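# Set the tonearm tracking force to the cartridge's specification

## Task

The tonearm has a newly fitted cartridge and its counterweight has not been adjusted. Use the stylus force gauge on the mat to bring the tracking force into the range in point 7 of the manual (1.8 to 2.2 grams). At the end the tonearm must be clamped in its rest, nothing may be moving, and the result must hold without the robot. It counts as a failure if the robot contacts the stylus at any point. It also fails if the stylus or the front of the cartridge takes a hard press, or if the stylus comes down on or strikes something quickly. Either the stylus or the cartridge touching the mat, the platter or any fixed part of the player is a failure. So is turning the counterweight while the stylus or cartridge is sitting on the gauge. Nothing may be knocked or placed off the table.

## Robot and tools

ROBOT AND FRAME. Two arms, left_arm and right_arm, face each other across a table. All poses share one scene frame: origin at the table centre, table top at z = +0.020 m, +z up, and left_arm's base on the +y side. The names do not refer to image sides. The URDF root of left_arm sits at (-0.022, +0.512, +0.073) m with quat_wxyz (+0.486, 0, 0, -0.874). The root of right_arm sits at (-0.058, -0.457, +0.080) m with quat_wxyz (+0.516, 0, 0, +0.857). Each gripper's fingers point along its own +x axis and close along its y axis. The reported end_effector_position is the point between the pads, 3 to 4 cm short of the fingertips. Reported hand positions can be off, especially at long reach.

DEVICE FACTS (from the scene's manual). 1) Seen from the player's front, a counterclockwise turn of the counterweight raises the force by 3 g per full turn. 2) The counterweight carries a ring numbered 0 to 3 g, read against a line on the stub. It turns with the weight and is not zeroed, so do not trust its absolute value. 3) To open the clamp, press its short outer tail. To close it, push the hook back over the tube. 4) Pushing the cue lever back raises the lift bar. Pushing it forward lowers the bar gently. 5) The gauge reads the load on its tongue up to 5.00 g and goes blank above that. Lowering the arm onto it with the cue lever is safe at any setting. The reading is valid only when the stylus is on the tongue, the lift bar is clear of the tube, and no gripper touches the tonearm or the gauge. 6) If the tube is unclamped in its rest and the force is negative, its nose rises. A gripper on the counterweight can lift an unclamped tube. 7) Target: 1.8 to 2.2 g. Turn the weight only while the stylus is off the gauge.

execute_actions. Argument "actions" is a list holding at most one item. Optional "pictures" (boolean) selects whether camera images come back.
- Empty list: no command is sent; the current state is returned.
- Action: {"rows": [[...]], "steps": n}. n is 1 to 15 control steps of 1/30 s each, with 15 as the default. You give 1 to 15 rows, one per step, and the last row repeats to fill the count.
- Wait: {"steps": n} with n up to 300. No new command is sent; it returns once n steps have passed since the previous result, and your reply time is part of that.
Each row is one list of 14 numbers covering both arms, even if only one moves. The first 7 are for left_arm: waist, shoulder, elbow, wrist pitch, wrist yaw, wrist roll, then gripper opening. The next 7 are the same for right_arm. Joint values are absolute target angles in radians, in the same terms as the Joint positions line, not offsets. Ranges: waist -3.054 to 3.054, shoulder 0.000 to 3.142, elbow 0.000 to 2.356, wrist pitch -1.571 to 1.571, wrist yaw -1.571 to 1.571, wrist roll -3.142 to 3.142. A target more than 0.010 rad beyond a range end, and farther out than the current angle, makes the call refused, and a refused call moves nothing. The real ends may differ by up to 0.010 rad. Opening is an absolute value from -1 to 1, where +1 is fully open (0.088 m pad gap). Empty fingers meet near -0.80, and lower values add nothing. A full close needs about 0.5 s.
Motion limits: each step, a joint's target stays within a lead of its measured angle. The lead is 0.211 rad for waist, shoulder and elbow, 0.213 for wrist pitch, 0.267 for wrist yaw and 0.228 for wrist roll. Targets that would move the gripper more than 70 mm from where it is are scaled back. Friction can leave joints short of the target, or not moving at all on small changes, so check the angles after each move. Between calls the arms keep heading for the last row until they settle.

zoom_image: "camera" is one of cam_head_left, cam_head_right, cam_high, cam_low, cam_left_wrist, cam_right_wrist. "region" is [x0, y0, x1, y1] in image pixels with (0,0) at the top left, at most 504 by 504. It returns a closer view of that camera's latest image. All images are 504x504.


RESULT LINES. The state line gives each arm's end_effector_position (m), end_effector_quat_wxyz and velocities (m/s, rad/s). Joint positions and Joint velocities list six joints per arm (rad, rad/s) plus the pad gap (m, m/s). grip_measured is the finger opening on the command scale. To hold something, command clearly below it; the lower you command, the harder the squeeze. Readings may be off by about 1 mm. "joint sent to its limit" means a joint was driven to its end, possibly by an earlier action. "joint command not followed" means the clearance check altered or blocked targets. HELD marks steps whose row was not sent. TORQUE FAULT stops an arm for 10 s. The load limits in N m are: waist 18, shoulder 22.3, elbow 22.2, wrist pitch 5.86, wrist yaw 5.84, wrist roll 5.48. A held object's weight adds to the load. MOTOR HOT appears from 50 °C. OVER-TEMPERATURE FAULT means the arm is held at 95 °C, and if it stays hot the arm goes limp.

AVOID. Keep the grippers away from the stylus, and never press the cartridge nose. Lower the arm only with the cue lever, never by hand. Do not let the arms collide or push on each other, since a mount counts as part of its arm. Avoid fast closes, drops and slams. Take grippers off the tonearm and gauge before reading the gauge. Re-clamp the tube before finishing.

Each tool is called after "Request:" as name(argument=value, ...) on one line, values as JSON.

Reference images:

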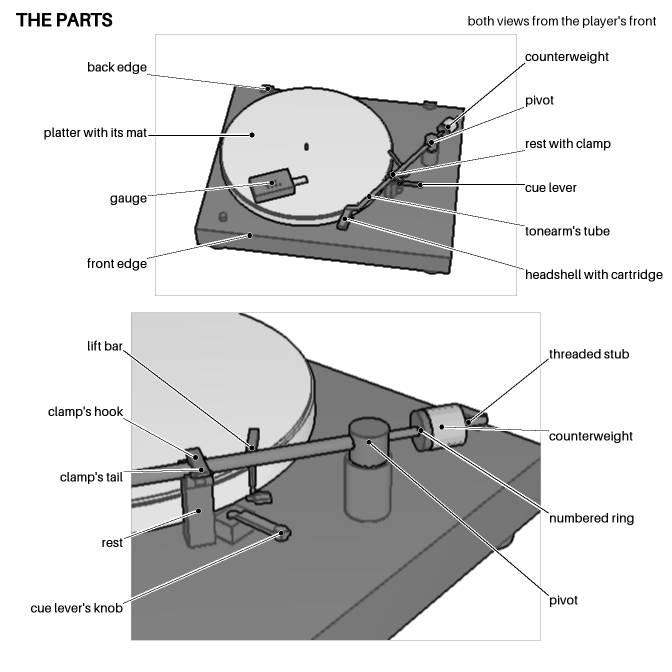

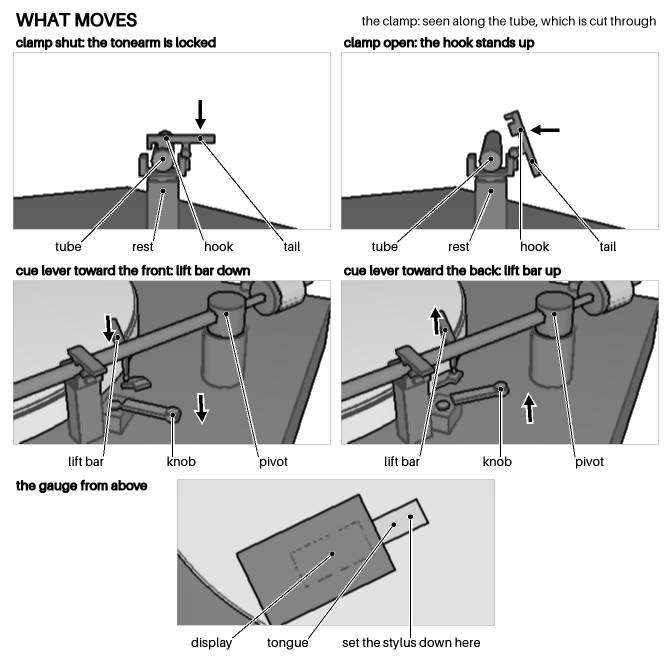

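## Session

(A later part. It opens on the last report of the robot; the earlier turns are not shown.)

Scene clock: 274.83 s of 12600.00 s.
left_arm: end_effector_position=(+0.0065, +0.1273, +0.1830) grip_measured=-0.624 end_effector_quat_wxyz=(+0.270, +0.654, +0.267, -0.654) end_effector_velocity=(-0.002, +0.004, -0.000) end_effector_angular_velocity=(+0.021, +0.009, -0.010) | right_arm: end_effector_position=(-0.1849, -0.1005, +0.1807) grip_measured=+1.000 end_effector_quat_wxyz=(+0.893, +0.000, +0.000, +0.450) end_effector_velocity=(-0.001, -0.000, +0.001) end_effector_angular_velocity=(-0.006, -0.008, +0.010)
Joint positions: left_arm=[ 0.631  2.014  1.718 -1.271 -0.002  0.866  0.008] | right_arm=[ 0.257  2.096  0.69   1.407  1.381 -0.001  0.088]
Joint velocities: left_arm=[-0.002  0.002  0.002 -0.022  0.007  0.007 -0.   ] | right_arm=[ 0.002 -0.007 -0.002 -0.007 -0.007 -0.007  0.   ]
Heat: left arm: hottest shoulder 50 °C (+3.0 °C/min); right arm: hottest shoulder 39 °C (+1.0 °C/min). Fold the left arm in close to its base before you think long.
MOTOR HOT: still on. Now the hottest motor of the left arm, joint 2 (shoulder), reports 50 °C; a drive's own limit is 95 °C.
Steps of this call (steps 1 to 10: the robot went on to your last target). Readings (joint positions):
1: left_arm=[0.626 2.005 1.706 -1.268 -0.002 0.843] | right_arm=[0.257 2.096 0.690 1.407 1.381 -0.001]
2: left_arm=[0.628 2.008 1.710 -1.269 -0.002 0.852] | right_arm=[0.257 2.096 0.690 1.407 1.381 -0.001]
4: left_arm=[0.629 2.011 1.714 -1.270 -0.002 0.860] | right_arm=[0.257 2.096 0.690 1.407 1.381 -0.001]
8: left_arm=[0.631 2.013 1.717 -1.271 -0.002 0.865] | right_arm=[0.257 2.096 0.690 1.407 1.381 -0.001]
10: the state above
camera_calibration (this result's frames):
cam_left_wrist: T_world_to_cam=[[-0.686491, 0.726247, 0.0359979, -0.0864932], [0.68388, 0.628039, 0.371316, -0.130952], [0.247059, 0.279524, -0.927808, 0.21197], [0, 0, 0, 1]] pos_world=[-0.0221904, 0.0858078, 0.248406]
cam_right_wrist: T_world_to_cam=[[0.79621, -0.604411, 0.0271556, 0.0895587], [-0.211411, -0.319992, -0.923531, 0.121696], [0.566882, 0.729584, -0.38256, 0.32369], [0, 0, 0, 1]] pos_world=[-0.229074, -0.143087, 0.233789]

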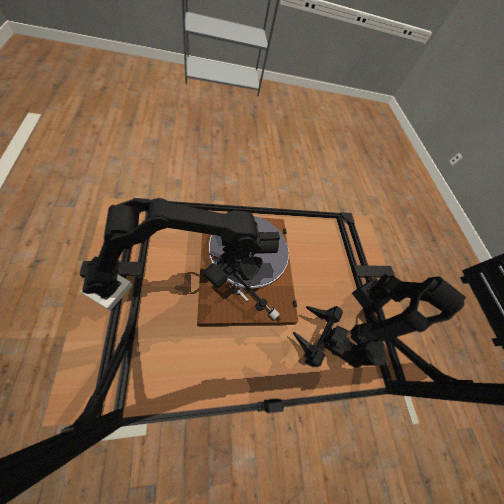

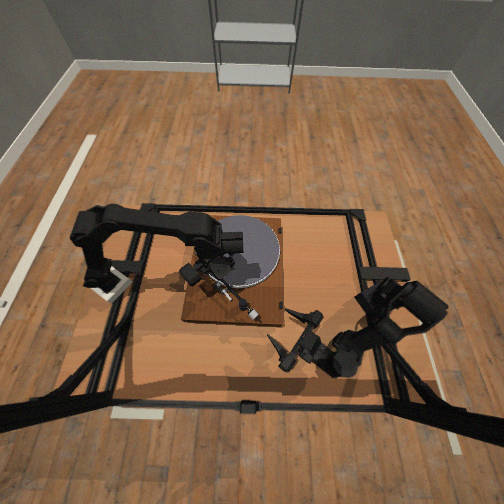

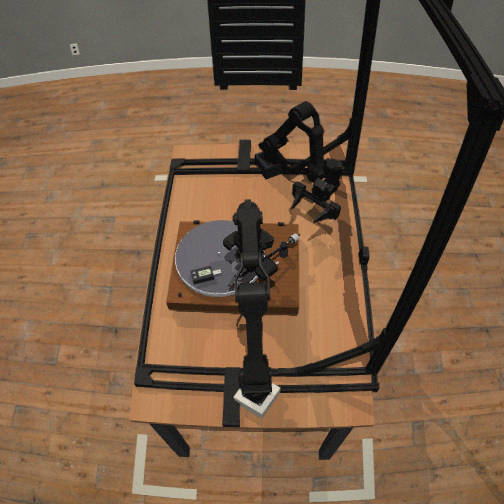

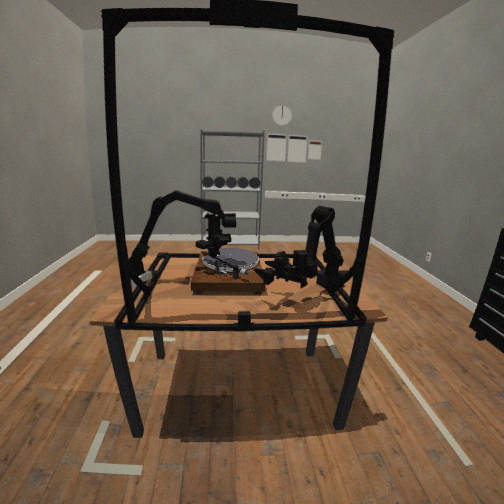

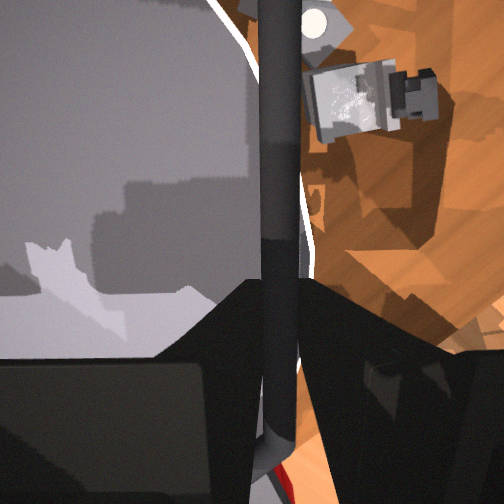

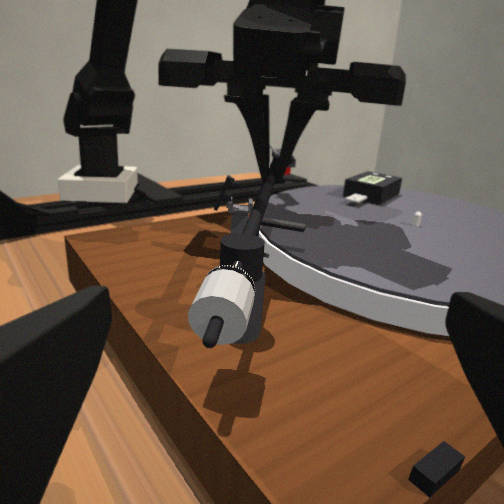

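Request:
execute_actions(actions=[{"rows":[[0.633,2.029,1.737,-1.276,0,0.884,-0.71,0.258,2.099,0.691,1.408,1.38,0,1],[0.635,2.034,1.745,-1.278,0,0.895,-0.71,0.258,2.099,0.691,1.408,1.38,0,1],[0.637,2.039,1.752,-1.281,0,0.906,-0.71,0.258,2.099,0.691,1.408,1.38,0,1],[0.639,2.043,1.759,-1.283,0,0.917,-0.71,0.258,2.099,0.691,1.408,1.38,0,1],[0.641,2.048,1.766,-1.286,0,0.928,-0.71,0.258,2.099,0.691,1.408,1.38,0,1],[0.643,2.053,1.774,-1.289,0,0.939,-0.71,0.258,2.099,0.691,1.408,1.38,0,1],[0.645,2.058,1.781,-1.291,0,0.949,-0.71,0.258,2.099,0.691,1.408,1.38,0,1],[0.647,2.063,1.788,-1.294,0,0.96,-0.71,0.258,2.099,0.691,1.408,1.38,0,1],[0.649,2.068,1.796,-1.296,0,0.971,-0.71,0.258,2.099,0.691,1.408,1.38,0,1],[0.651,2.073,1.803,-1.299,0,0.982,-0.71,0.258,2.099,0.691,1.408,1.38,0,1],[0.653,2.078,1.81,-1.302,0,0.993,-0.71,0.258,2.099,0.691,1.408,1.38,0,1],[0.655,2.082,1.817,-1.304,0,1.004,-0.71,0.258,2.099,0.691,1.408,1.38,0,1],[0.657,2.087,1.825,-1.307,0,1.015,-0.71,0.258,2.099,0.691,1.408,1.38,0,1],[0.659,2.092,1.832,-1.309,0,1.026,-0.71,0.258,2.099,0.691,1.408,1.38,0,1],[0.661,2.097,1.839,-1.312,0,1.037,-0.71,0.258,2.099,0.691,1.408,1.38,0,1]],"steps":15}], pictures=false)

Request:
execute_actions(actions=[{"rows":[[0.662,2.103,1.848,-1.315,0,1.048,-0.71,0.258,2.099,0.691,1.408,1.38,0,1],[0.664,2.108,1.856,-1.318,0,1.058,-0.71,0.258,2.099,0.691,1.408,1.38,0,1],[0.665,2.114,1.865,-1.321,0,1.069,-0.71,0.258,2.099,0.691,1.408,1.38,0,1],[0.667,2.119,1.873,-1.324,0,1.08,-0.71,0.258,2.099,0.691,1.408,1.38,0,1],[0.668,2.125,1.882,-1.327,0,1.09,-0.71,0.258,2.099,0.691,1.408,1.38,0,1],[0.669,2.13,1.891,-1.33,0,1.101,-0.71,0.258,2.099,0.691,1.408,1.38,0,1],[0.671,2.136,1.899,-1.333,0,1.112,-0.71,0.258,2.099,0.691,1.408,1.38,0,1],[0.672,2.141,1.908,-1.336,0,1.122,-0.71,0.258,2.099,0.691,1.408,1.38,0,1],[0.673,2.147,1.916,-1.339,0,1.133,-0.71,0.258,2.099,0.691,1.408,1.38,0,1],[0.675,2.152,1.925,-1.342,0,1.144,-0.71,0.258,2.099,0.691,1.408,1.38,0,1],[0.676,2.158,1.934,-1.345,0,1.154,-0.71,0.258,2.099,0.691,1.408,1.38,0,1],[0.677,2.163,1.942,-1.348,0,1.165,-0.71,0.258,2.099,0.691,1.408,1.38,0,1],[0.679,2.169,1.951,-1.351,0,1.176,-0.71,0.258,2.099,0.691,1.408,1.38,0,1],[0.68,2.174,1.959,-1.354,0,1.186,-0.71,0.258,2.099,0.691,1.408,1.38,0,1],[0.681,2.18,1.968,-1.358,0,1.197,-0.71,0.258,2.099,0.691,1.408,1.38,0,1]],"steps":15}], pictures=false)

Request:
execute_actions(actions=[{"steps":10}])

Request:
zoom_image(camera="cam_right_wrist", region=[240, 120, 440, 270])

Scene clock: 295.77 s of 12600.00 s.
left_arm: end_effector_position=(+0.0179, +0.1141, +0.1837) grip_measured=-0.624 end_effector_quat_wxyz=(+0.232, +0.669, +0.230, -0.667) end_effector_velocity=(+0.025, -0.031, +0.003) end_effector_angular_velocity=(-0.002, +0.006, -0.259) | right_arm: end_effector_position=(-0.1849, -0.1005, +0.1806) grip_measured=+1.000 end_effector_quat_wxyz=(+0.893, +0.000, +0.000, +0.450) end_effector_velocity=(-0.003, +0.001, -0.000) end_effector_angular_velocity=(-0.001, +0.001, +0.024)
Joint positions: left_arm=[ 0.656  2.074  1.81  -1.305 -0.003  1.006  0.008] | right_arm=[ 0.257  2.096  0.69   1.407  1.381 -0.001  0.088]
Joint velocities: left_arm=[ 0.056  0.139  0.222 -0.081  0.007  0.315 -0.   ] | right_arm=[ 0.002 -0.002 -0.002 -0.007 -0.022  0.007  0.   ]
Heat: left arm: hottest shoulder 50 °C (+3.0 °C/min); right arm: hottest shoulder 39 °C (+1.0 °C/min). Fold the left arm in close to its base before you think long.
MOTOR HOT: still on. Now the hottest motor of the left arm, joint 2 (shoulder), reports 50 °C; a drive's own limit is 95 °C.
Steps of this call (steps 1 to 30: the robot went on to your last target; steps 31 to 90: nothing new was sent; then 17.43 s passed at rest; steps 91 to 105: all 15 steps of this action). Readings (joint positions):
91: left_arm=[0.631 2.015 1.720 -1.272 -0.002 0.868] | right_arm=[0.257 2.096 0.690 1.407 1.381 -0.001]
92: left_arm=[0.632 2.017 1.723 -1.274 -0.002 0.874] | right_arm=[0.257 2.096 0.690 1.407 1.381 -0.001]
94: left_arm=[0.635 2.024 1.734 -1.277 -0.003 0.890] | right_arm=[0.257 2.096 0.690 1.407 1.381 -0.001]
98: left_arm=[0.643 2.041 1.760 -1.287 -0.003 0.931] | right_arm=[0.257 2.096 0.690 1.407 1.381 -0.001]
105: the state above

Scene clock: 296.27 s of 12600.00 s.
left_arm: end_effector_position=(+0.0297, +0.0970, +0.1839) grip_measured=-0.624 end_effector_quat_wxyz=(+0.186, +0.684, +0.184, -0.682) end_effector_velocity=(+0.018, -0.027, -0.000) end_effector_angular_velocity=(+0.034, -0.004, -0.283) | right_arm: end_effector_position=(-0.1849, -0.1005, +0.1806) grip_measured=+1.000 end_effector_quat_wxyz=(+0.893, +0.000, +0.000, +0.450) end_effector_velocity=(+0.002, -0.001, -0.002) end_effector_angular_velocity=(-0.021, -0.021, -0.010)
Joint positions: left_arm=[ 0.68   2.155  1.936 -1.349 -0.003  1.166  0.008] | right_arm=[ 0.257  2.096  0.69   1.407  1.381 -0.001  0.088]
Joint velocities: left_arm=[ 0.032  0.164  0.256 -0.125 -0.007  0.315  0.   ] | right_arm=[-0.002 -0.002 -0.002 -0.022  0.007 -0.007  0.   ]
Heat: left arm: hottest shoulder 50 °C (+3.0 °C/min); right arm: hottest shoulder 39 °C (+1.0 °C/min). Fold the left arm in close to its base before you think long.
MOTOR HOT: still on. Now the hottest motor of the left arm, joint 2 (shoulder), reports 50 °C; a drive's own limit is 95 °C.
Steps of this call (steps 1 to 15: all 15 steps of this action). Readings (joint positions):
1: left_arm=[0.658 2.079 1.817 -1.307 -0.003 1.017] | right_arm=[0.257 2.096 0.690 1.407 1.381 -0.001]
2: left_arm=[0.660 2.084 1.825 -1.310 -0.003 1.027] | right_arm=[0.257 2.096 0.690 1.407 1.381 -0.001]
4: left_arm=[0.664 2.095 1.842 -1.316 -0.003 1.050] | right_arm=[0.257 2.096 0.690 1.407 1.381 -0.001]
8: left_arm=[0.670 2.117 1.875 -1.328 -0.003 1.092] | right_arm=[0.257 2.096 0.690 1.407 1.381 -0.001]
15: the state above

Scene clock: 296.60 s of 12600.00 s.
left_arm: end_effector_position=(+0.0312, +0.0943, +0.1839) grip_measured=-0.624 end_effector_quat_wxyz=(+0.178, +0.686, +0.176, -0.684) end_effector_velocity=(-0.000, +0.004, -0.002) end_effector_angular_velocity=(+0.028, -0.004, -0.010) | right_arm: end_effector_position=(-0.1849, -0.1005, +0.1806) grip_measured=+1.000 end_effector_quat_wxyz=(+0.893, +0.000, +0.000, +0.450) end_effector_velocity=(+0.000, +0.001, -0.002) end_effector_angular_velocity=(-0.029, -0.033, +0.005)
Joint positions: left_arm=[ 0.683  2.168  1.956 -1.356 -0.003  1.191  0.008] | right_arm=[ 0.257  2.096  0.69   1.407  1.381 -0.001  0.088]
Joint velocities: left_arm=[-0.002  0.007  0.002 -0.022 -0.007  0.007 -0.   ] | right_arm=[-0.002 -0.002 -0.002 -0.022 -0.007 -0.022  0.   ]
Heat: left arm: hottest shoulder 50 °C (+3.0 °C/min); right arm: hottest shoulder 39 °C (+1.0 °C/min). Fold the left arm in close to its base before you think long.
MOTOR HOT: still on. Now the hottest motor of the left arm, joint 2 (shoulder), reports 50 °C; a drive's own limit is 95 °C.
Steps of this call (steps 1 to 10: the robot went on to your last target). Readings (joint positions):
1: left_arm=[0.682 2.159 1.942 -1.351 -0.003 1.175] | right_arm=[0.257 2.096 0.690 1.407 1.381 -0.001]
2: left_arm=[0.682 2.162 1.947 -1.353 -0.003 1.180] | right_arm=[0.257 2.096 0.690 1.407 1.381 -0.001]
4: left_arm=[0.683 2.166 1.952 -1.354 -0.003 1.186] | right_arm=[0.257 2.096 0.690 1.407 1.381 -0.001]
8: left_arm=[0.683 2.168 1.955 -1.356 -0.003 1.190] | right_arm=[0.257 2.096 0.690 1.407 1.381 -0.001]
10: the state above
camera_calibration (this result's frames):
cam_left_wrist: T_world_to_cam=[[-0.465914, 0.884082, 0.0363737, -0.0673587], [0.826617, 0.42023, 0.374313, -0.112883], [0.315638, 0.204465, -0.926589, 0.220651], [0, 0, 0, 1]] pos_world=[-0.00771833, 0.0618719, 0.249157]
cam_right_wrist: T_world_to_cam=[[0.796203, -0.604403, 0.027531, 0.0894925], [-0.211173, -0.320251, -0.923496, 0.121592], [0.566981, 0.729476, -0.382618, 0.32366], [0, 0, 0, 1]] pos_world=[-0.229087, -0.143073, 0.233664]

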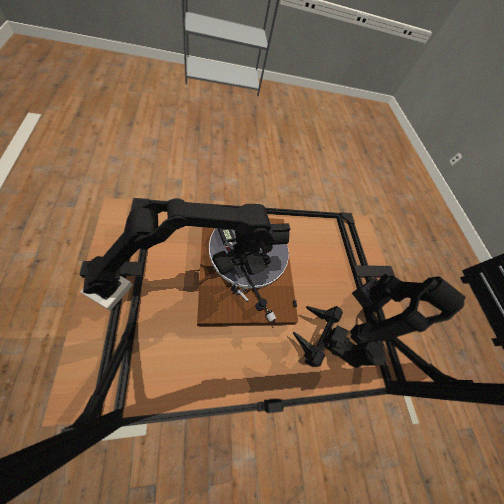

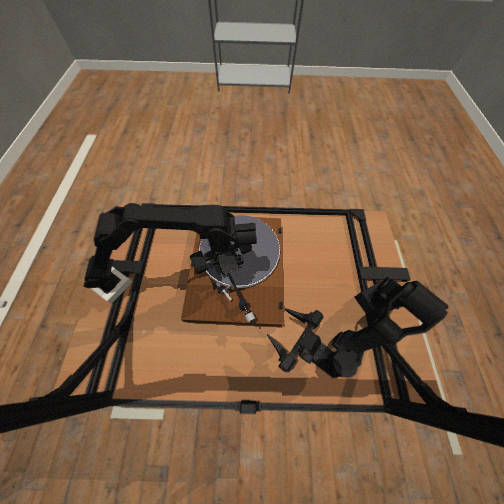

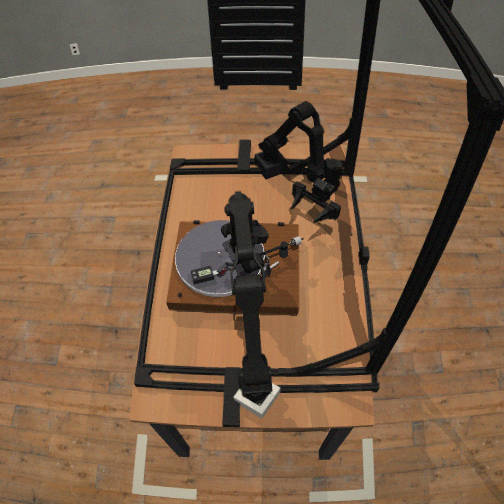

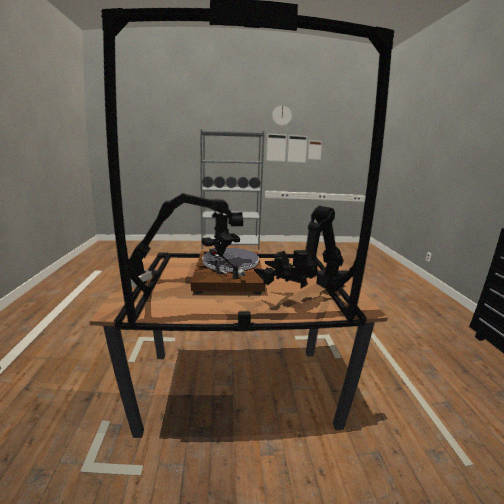

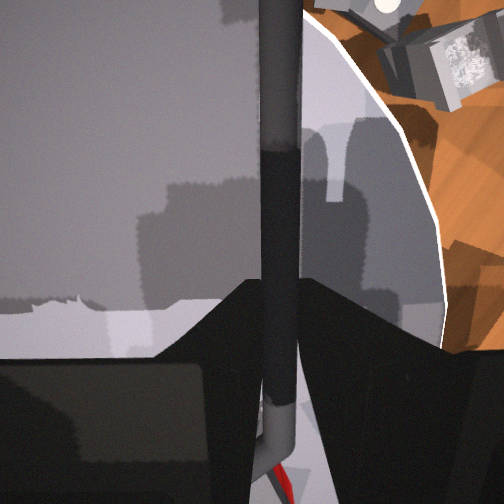

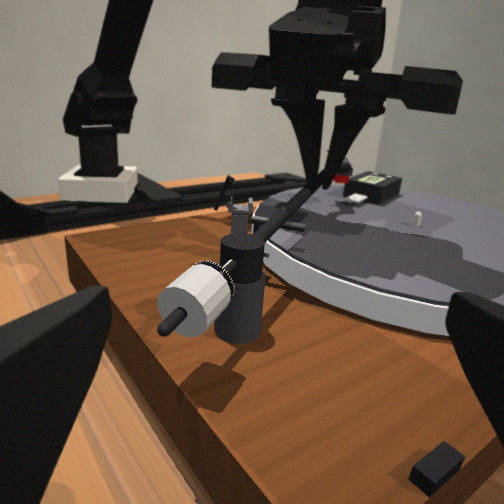

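Region (240, 120, 440, 270) of cam_right_wrist's 504x504 image, scaled by 2.520, with more detail than that image has; it fills the top 378 rows of this view, and the rest is white.

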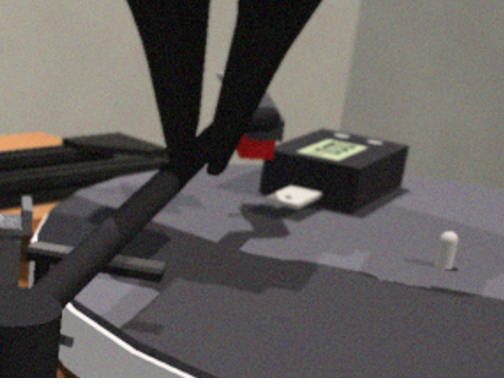

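Request:
execute_actions(actions=[{"rows":[[0.684,2.185,1.976,-1.361,0,1.205,-0.71,0.258,2.099,0.691,1.408,1.38,0,1],[0.684,2.19,1.984,-1.364,0,1.213,-0.71,0.258,2.099,0.691,1.408,1.38,0,1],[0.685,2.195,1.992,-1.367,0,1.221,-0.71,0.258,2.099,0.691,1.408,1.38,0,1],[0.686,2.2,2.0,-1.37,0,1.229,-0.71,0.258,2.099,0.691,1.408,1.38,0,1],[0.686,2.205,2.008,-1.373,0,1.237,-0.71,0.258,2.099,0.691,1.408,1.38,0,1],[0.687,2.21,2.016,-1.376,0,1.245,-0.71,0.258,2.099,0.691,1.408,1.38,0,1],[0.688,2.215,2.024,-1.379,0,1.253,-0.71,0.258,2.099,0.691,1.408,1.38,0,1],[0.688,2.22,2.032,-1.382,0,1.261,-0.71,0.258,2.099,0.691,1.408,1.38,0,1],[0.689,2.225,2.04,-1.385,0,1.269,-0.71,0.258,2.099,0.691,1.408,1.38,0,1],[0.689,2.231,2.049,-1.389,0,1.277,-0.71,0.258,2.099,0.691,1.408,1.38,0,1]],"steps":15}])

Request:
zoom_image(camera="cam_right_wrist", region=[240, 120, 440, 270])

Request:
zoom_image(camera="cam_high", region=[180, 240, 260, 300])

Scene clock: 306.93 s of 12600.00 s.
left_arm: end_effector_position=(+0.0361, +0.0847, +0.1836) grip_measured=-0.624 end_effector_quat_wxyz=(+0.154, +0.691, +0.152, -0.689) end_effector_velocity=(-0.002, -0.002, +0.001) end_effector_angular_velocity=(+0.006, +0.008, -0.010) | right_arm: end_effector_position=(-0.1849, -0.1005, +0.1806) grip_measured=+1.000 end_effector_quat_wxyz=(+0.893, +0.000, +0.000, +0.450) end_effector_velocity=(+0.000, +0.001, -0.000) end_effector_angular_velocity=(-0.001, +0.001, +0.005)
Joint positions: left_arm=[ 0.691  2.218  2.035 -1.386 -0.003  1.269  0.008] | right_arm=[ 0.257  2.096  0.69   1.407  1.381 -0.001  0.088]
Joint velocities: left_arm=[-0.002  0.017  0.032 -0.022  0.007  0.007 -0.   ] | right_arm=[-0.002 -0.002 -0.002 -0.007 -0.007  0.007  0.   ]
Heat: left arm: hottest shoulder 50 °C (+2.0 °C/min); right arm: hottest shoulder 39 °C (+1.0 °C/min). Fold the left arm in close to its base before you think long.
MOTOR HOT: still on. Now the hottest motor of the left arm, joint 2 (shoulder), reports 50 °C; a drive's own limit is 95 °C.
Steps of this call (steps 1 to 30: the robot went on to your last target; steps 31 to 90: nothing new was sent; then 6.83 s passed at rest; steps 91 to 105: all 15 steps of this action). Readings (joint positions):
91: left_arm=[0.683 2.170 1.958 -1.357 -0.003 1.193] | right_arm=[0.257 2.096 0.690 1.407 1.381 -0.001]
92: left_arm=[0.684 2.172 1.962 -1.358 -0.003 1.196] | right_arm=[0.257 2.096 0.690 1.407 1.381 -0.001]
94: left_arm=[0.685 2.179 1.973 -1.363 -0.003 1.209] | right_arm=[0.257 2.096 0.690 1.407 1.381 -0.001]
98: left_arm=[0.688 2.197 2.002 -1.374 -0.003 1.238] | right_arm=[0.257 2.096 0.690 1.407 1.381 -0.001]
105: the state above
camera_calibration (this result's frames):
cam_left_wrist: T_world_to_cam=[[-0.402765, 0.914529, 0.0376449, -0.061758], [0.854037, 0.360694, 0.374862, -0.108824], [0.329243, 0.183131, -0.926316, 0.222032], [0, 0, 0, 1]] pos_world=[-0.00503642, 0.0550707, 0.248791]
cam_right_wrist: T_world_to_cam=[[0.796203, -0.604403, 0.027531, 0.0894925], [-0.211173, -0.320251, -0.923496, 0.121592], [0.566981, 0.729476, -0.382618, 0.32366], [0, 0, 0, 1]] pos_world=[-0.229087, -0.143073, 0.233664]

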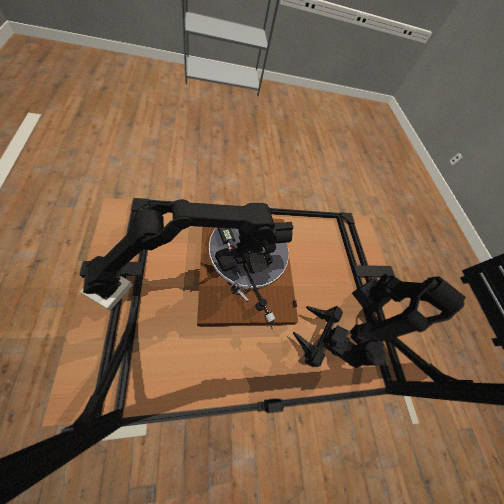

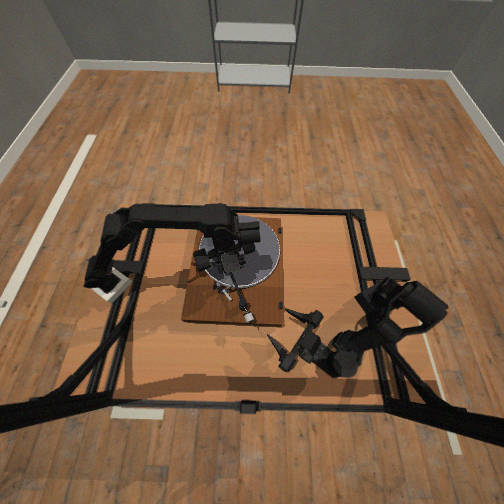

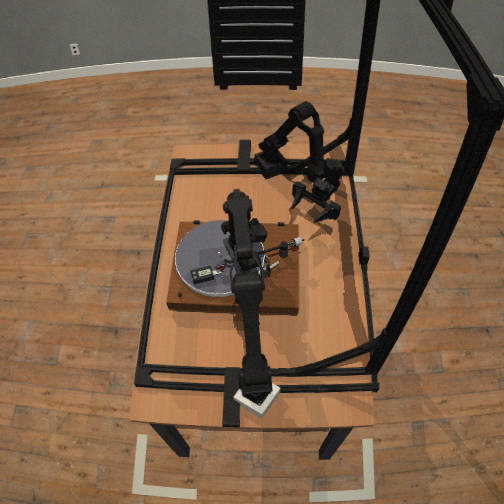

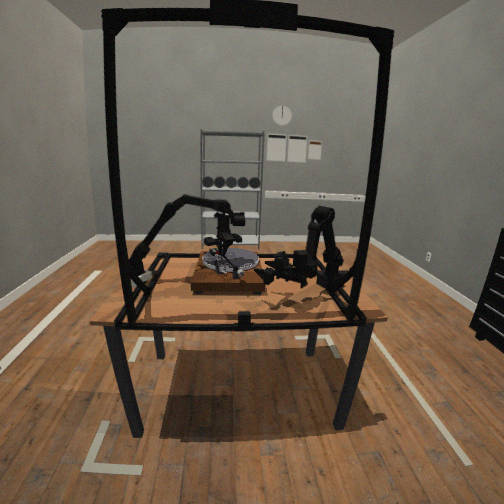

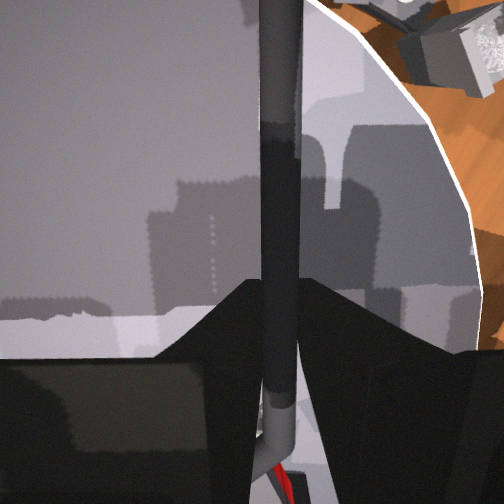

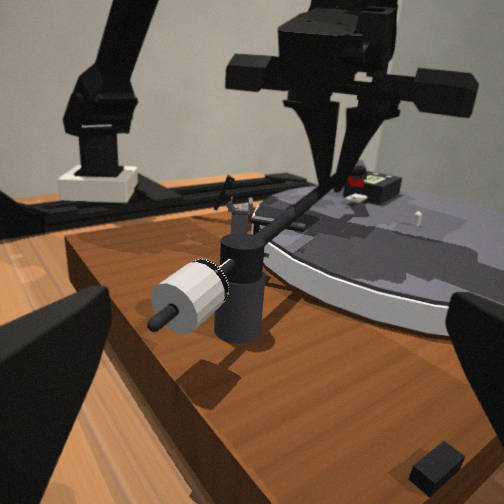

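Region (240, 120, 440, 270) of cam_right_wrist's 504x504 image, scaled by 2.520, with more detail than that image has; it fills the top 378 rows of this view, and the rest is white.

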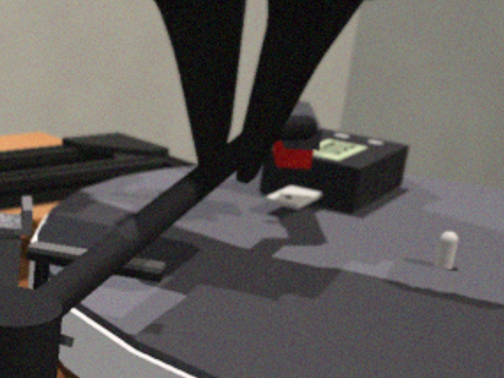

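Region (180, 240, 260, 300) of cam_high's 504x504 image, scaled by 6.300, with more detail than that image has; it fills the top 378 rows of this view, and the rest is white.

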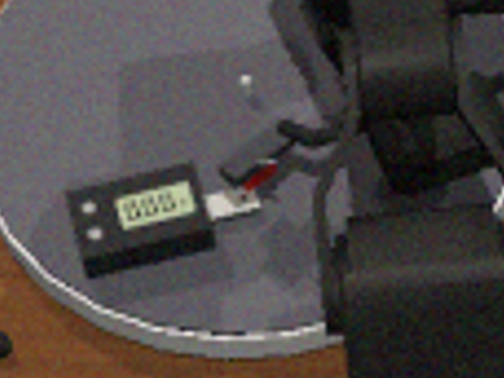

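Request:
execute_actions(actions=[{"rows":[[0.69,2.222,2.03,-1.384,0,1.272,-0.71,0.258,2.099,0.691,1.408,1.38,0,1],[0.69,2.222,2.026,-1.381,0,1.272,-0.71,0.258,2.099,0.691,1.408,1.38,0,1],[0.69,2.222,2.022,-1.378,0,1.272,-0.71,0.258,2.099,0.691,1.408,1.38,0,1],[0.69,2.222,2.018,-1.375,0,1.272,-0.71,0.258,2.099,0.691,1.408,1.38,0,1],[0.69,2.222,2.014,-1.372,0,1.272,-0.71,0.258,2.099,0.691,1.408,1.38,0,1],[0.69,2.222,2.011,-1.369,0,1.272,-0.71,0.258,2.099,0.691,1.408,1.38,0,1],[0.69,2.222,2.008,-1.367,0,1.272,-0.71,0.258,2.099,0.691,1.408,1.38,0,1]],"steps":15}])

Request:
zoom_image(camera="cam_right_wrist", region=[240, 120, 440, 270])

Request:
zoom_image(camera="cam_low", region=[200, 240, 250, 280])

Scene clock: 315.13 s of 12600.00 s.
left_arm: end_effector_position=(+0.0369, +0.0841, +0.1795) grip_measured=-0.624 end_effector_quat_wxyz=(+0.154, +0.690, +0.153, -0.691) end_effector_velocity=(-0.000, +0.003, -0.001) end_effector_angular_velocity=(+0.013, -0.006, +0.020) | right_arm: end_effector_position=(-0.1849, -0.1005, +0.1805) grip_measured=+1.000 end_effector_quat_wxyz=(+0.893, +0.000, -0.000, +0.450) end_effector_velocity=(+0.002, -0.001, -0.000) end_effector_angular_velocity=(-0.018, -0.023, -0.010)
Joint positions: left_arm=[ 0.695  2.22   2.023 -1.372  0.002  1.272  0.008] | right_arm=[ 0.257  2.096  0.69   1.407  1.381 -0.001  0.088]
Joint velocities: left_arm=[-0.002 -0.002 -0.007 -0.007 -0.007 -0.022 -0.   ] | right_arm=[-0.002 -0.002 -0.002 -0.007  0.007 -0.022  0.   ]
Heat: left arm: hottest shoulder 51 °C (+3.0 °C/min); right arm: hottest shoulder 39 °C (+1.0 °C/min). Fold the left arm in close to its base before you think long.
MOTOR HOT: still on. Now the hottest motor of the left arm, joint 2 (shoulder), reports 51 °C; a drive's own limit is 95 °C.
Steps of this call (steps 1 to 15: the robot went on to your last target; steps 16 to 90: nothing new was sent; then 4.70 s passed at rest; steps 91 to 105: all 15 steps of this action). Readings (joint positions):
91: left_arm=[0.692 2.220 2.038 -1.387 -0.003 1.272] | right_arm=[0.257 2.096 0.690 1.407 1.381 -0.001]
92: left_arm=[0.692 2.220 2.038 -1.387 -0.003 1.272] | right_arm=[0.257 2.096 0.690 1.407 1.381 -0.001]
94: left_arm=[0.692 2.220 2.036 -1.385 -0.003 1.272] | right_arm=[0.257 2.096 0.690 1.407 1.381 -0.001]
98: left_arm=[0.694 2.220 2.027 -1.377 0.000 1.272] | right_arm=[0.257 2.096 0.690 1.407 1.381 -0.001]
105: the state above
camera_calibration (this result's frames):
cam_left_wrist: T_world_to_cam=[[-0.402918, 0.914404, 0.0390069, -0.0609155], [0.855731, 0.361263, 0.370423, -0.107089], [0.324625, 0.18263, -0.928044, 0.21862], [0, 0, 0, 1]] pos_world=[-0.00387437, 0.054462, 0.244934]
cam_right_wrist: T_world_to_cam=[[0.796195, -0.604396, 0.0279063, 0.0894264], [-0.210934, -0.320511, -0.923461, 0.121488], [0.56708, 0.729369, -0.382677, 0.323631], [0, 0, 0, 1]] pos_world=[-0.2291, -0.143059, 0.23354]

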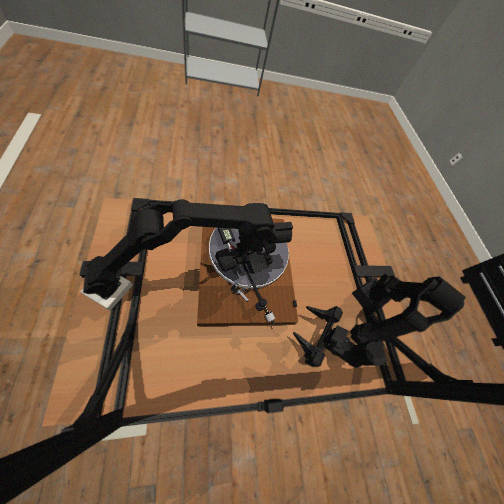

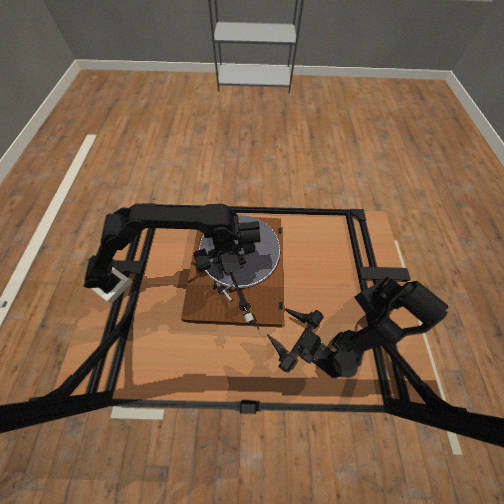

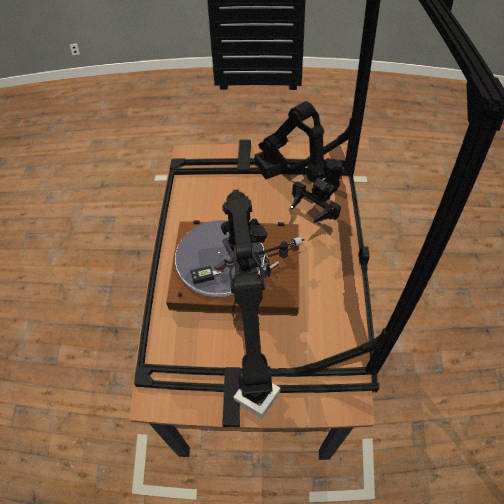

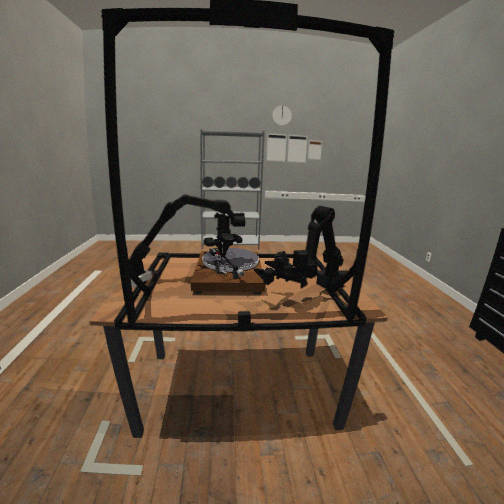

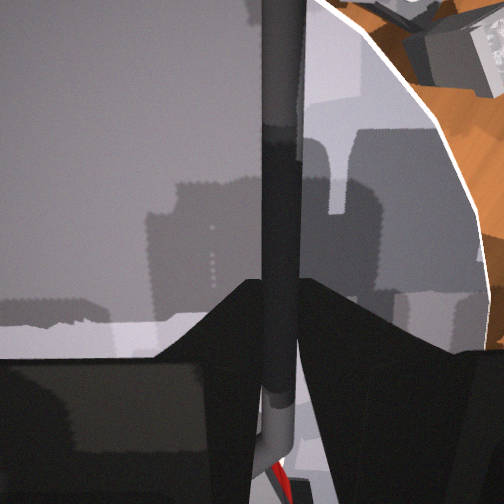

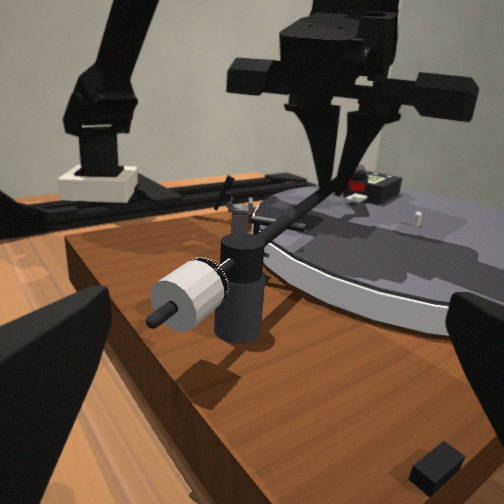

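Region (240, 120, 440, 270) of cam_right_wrist's 504x504 image, scaled by 2.520, with more detail than that image has; it fills the top 378 rows of this view, and the rest is white.

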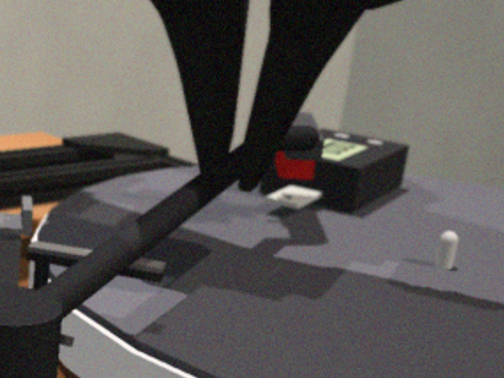

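Region (200, 240, 250, 280) of cam_low's 504x504 image, scaled by 10.080, with more detail than that image has; it fills the top 403 rows of this view, and the rest is white.

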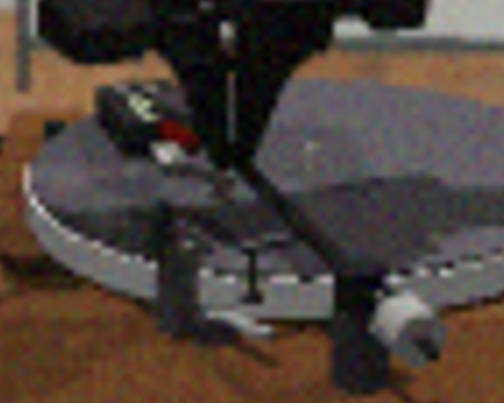

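Request:
execute_actions(actions=[{"rows":[[0.695,2.22,2.023,-1.372,0,1.272,-0.66,0.258,2.099,0.691,1.408,1.38,0,1],[0.695,2.22,2.023,-1.372,0,1.272,-0.64,0.258,2.099,0.691,1.408,1.38,0,1],[0.695,2.22,2.023,-1.372,0,1.272,-0.63,0.258,2.099,0.691,1.408,1.38,0,1],[0.695,2.22,2.023,-1.372,0,1.272,-0.62,0.258,2.099,0.691,1.408,1.38,0,1],[0.695,2.22,2.023,-1.372,0,1.272,-0.615,0.258,2.099,0.691,1.408,1.38,0,1],[0.695,2.22,2.023,-1.372,0,1.272,-0.61,0.258,2.099,0.691,1.408,1.38,0,1],[0.695,2.22,2.023,-1.372,0,1.272,-0.605,0.258,2.099,0.691,1.408,1.38,0,1],[0.695,2.22,2.023,-1.372,0,1.272,-0.60,0.258,2.099,0.691,1.408,1.38,0,1]],"steps":15}], pictures=false)

Request:
execute_actions(actions=[{"rows":[[0.695,2.22,2.023,-1.372,0,1.272,-0.58,0.258,2.099,0.691,1.408,1.38,0,1],[0.695,2.22,2.023,-1.372,0,1.272,-0.55,0.258,2.099,0.691,1.408,1.38,0,1],[0.695,2.22,2.023,-1.372,0,1.272,-0.5,0.258,2.099,0.691,1.408,1.38,0,1],[0.695,2.22,2.023,-1.372,0,1.272,-0.4,0.258,2.099,0.691,1.408,1.38,0,1],[0.695,2.22,2.023,-1.372,0,1.272,-0.3,0.258,2.099,0.691,1.408,1.38,0,1],[0.695,2.22,2.023,-1.372,0,1.272,-0.2,0.258,2.099,0.691,1.408,1.38,0,1]],"steps":15}])

Request:
zoom_image(camera="cam_right_wrist", region=[240, 120, 440, 270])

Scene clock: 323.23 s of 12600.00 s.
left_arm: end_effector_position=(+0.0366, +0.0848, +0.1783) grip_measured=-0.601 end_effector_quat_wxyz=(+0.152, +0.690, +0.154, -0.691) end_effector_velocity=(-0.000, +0.002, +0.000) end_effector_angular_velocity=(+0.008, -0.006, -0.010) | right_arm: end_effector_position=(-0.1849, -0.1005, +0.1805) grip_measured=+1.000 end_effector_quat_wxyz=(+0.893, +0.000, -0.000, +0.450) end_effector_velocity=(+0.000, +0.001, -0.003) end_effector_angular_velocity=(-0.015, -0.012, +0.005)
Joint positions: left_arm=[ 0.694  2.22   2.018 -1.37   0.002  1.272  0.01 ] | right_arm=[ 0.257  2.096  0.69   1.407  1.381 -0.001  0.088]
Joint velocities: left_arm=[-0.002 -0.002 -0.002 -0.007 -0.007  0.007  0.001] | right_arm=[-0.002  0.002 -0.002 -0.022 -0.007  0.007  0.   ]
Heat: left arm: hottest shoulder 52 °C (+3.0 °C/min); right arm: hottest shoulder 39 °C (+1.0 °C/min). Fold the left arm in close to its base before you think long.
MOTOR HOT: still on. Now the hottest motor of the left arm, joint 2 (shoulder), reports 52 °C; a drive's own limit is 95 °C.
Steps of this call (steps 1 to 15: the robot went on to your last target; steps 16 to 90: nothing new was sent; then 4.60 s passed at rest; steps 91 to 105: all 15 steps of this action). Readings (joint positions):
91: left_arm=[0.694 2.220 2.018 -1.369 0.002 1.272] | right_arm=[0.257 2.096 0.690 1.407 1.381 -0.001]
92: left_arm=[0.694 2.220 2.018 -1.369 0.002 1.272] | right_arm=[0.257 2.096 0.690 1.407 1.381 -0.001]
94: left_arm=[0.694 2.220 2.018 -1.369 0.002 1.272] | right_arm=[0.257 2.096 0.690 1.407 1.381 -0.001]
98: left_arm=[0.694 2.220 2.018 -1.369 0.002 1.272] | right_arm=[0.257 2.096 0.690 1.407 1.381 -0.001]
105: the state above

Scene clock: 323.73 s of 12600.00 s.
left_arm: end_effector_position=(+0.0366, +0.0848, +0.1783) grip_measured=-0.207 end_effector_quat_wxyz=(+0.152, +0.690, +0.154, -0.691) end_effector_velocity=(-0.000, +0.002, +0.000) end_effector_angular_velocity=(+0.008, -0.006, +0.005) | right_arm: end_effector_position=(-0.1849, -0.1005, +0.1805) grip_measured=+1.000 end_effector_quat_wxyz=(+0.893, +0.000, -0.000, +0.450) end_effector_velocity=(+0.004, -0.000, -0.000) end_effector_angular_velocity=(-0.010, -0.011, -0.015)
Joint positions: left_arm=[ 0.694  2.22   2.018 -1.37   0.002  1.272  0.029] | right_arm=[ 0.257  2.096  0.69   1.407  1.381 -0.001  0.088]
Joint velocities: left_arm=[-0.002 -0.002 -0.002 -0.007 -0.007 -0.007  0.004] | right_arm=[-0.007 -0.002 -0.002 -0.007  0.007 -0.007  0.   ]
Heat: left arm: hottest shoulder 52 °C (+3.0 °C/min); right arm: hottest shoulder 39 °C (+1.0 °C/min). Fold the left arm in close to its base before you think long.
MOTOR HOT: still on. Now the hottest motor of the left arm, joint 2 (shoulder), reports 52 °C; a drive's own limit is 95 °C.
Steps of this call (steps 1 to 15: all 15 steps of this action). Readings (joint positions):
1: left_arm=[0.694 2.220 2.018 -1.370 0.002 1.272] | right_arm=[0.257 2.096 0.690 1.407 1.381 -0.001]
2: left_arm=[0.694 2.220 2.018 -1.370 0.002 1.272] | right_arm=[0.257 2.096 0.690 1.407 1.381 -0.001]
4: left_arm=[0.694 2.220 2.018 -1.370 0.001 1.272] | right_arm=[0.257 2.096 0.690 1.407 1.381 -0.001]
8: left_arm=[0.694 2.220 2.018 -1.370 0.001 1.272] | right_arm=[0.257 2.096 0.690 1.407 1.381 -0.001]
15: the state above
camera_calibration (this result's frames):
cam_left_wrist: T_world_to_cam=[[-0.40255, 0.91442, 0.0423069, -0.0621865], [0.856044, 0.359676, 0.371244, -0.106669], [0.324256, 0.185661, -0.927571, 0.217095], [0, 0, 0, 1]] pos_world=[-0.00411419, 0.0549248, 0.243602]
cam_right_wrist: T_world_to_cam=[[0.796195, -0.604396, 0.0279063, 0.0894264], [-0.210934, -0.320511, -0.923461, 0.121488], [0.56708, 0.729369, -0.382677, 0.323631], [0, 0, 0, 1]] pos_world=[-0.2291, -0.143059, 0.23354]

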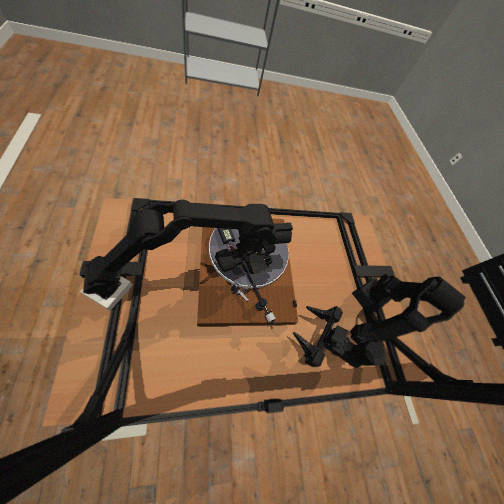

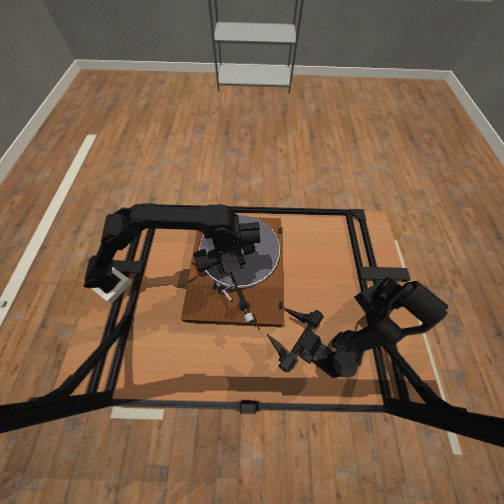

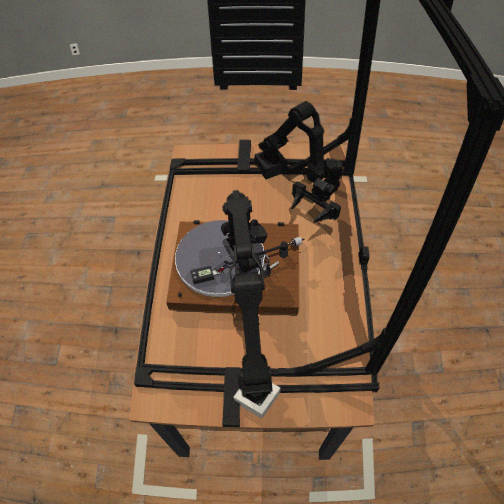

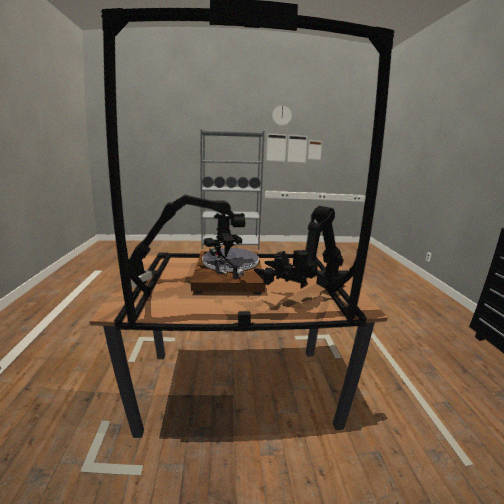

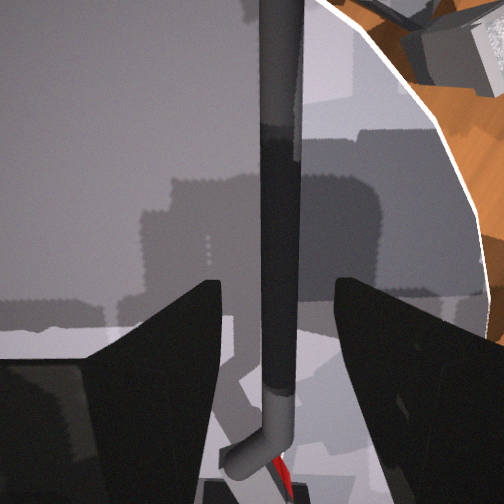

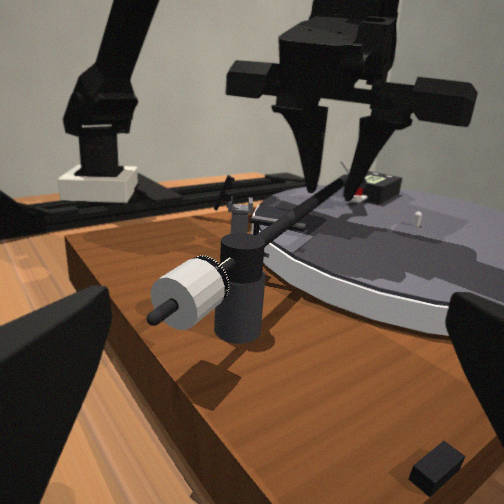

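Region (240, 120, 440, 270) of cam_right_wrist's 504x504 image, scaled by 2.520, with more detail than that image has; it fills the top 378 rows of this view, and the rest is white.

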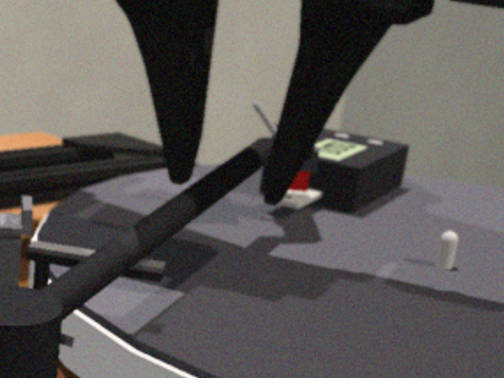

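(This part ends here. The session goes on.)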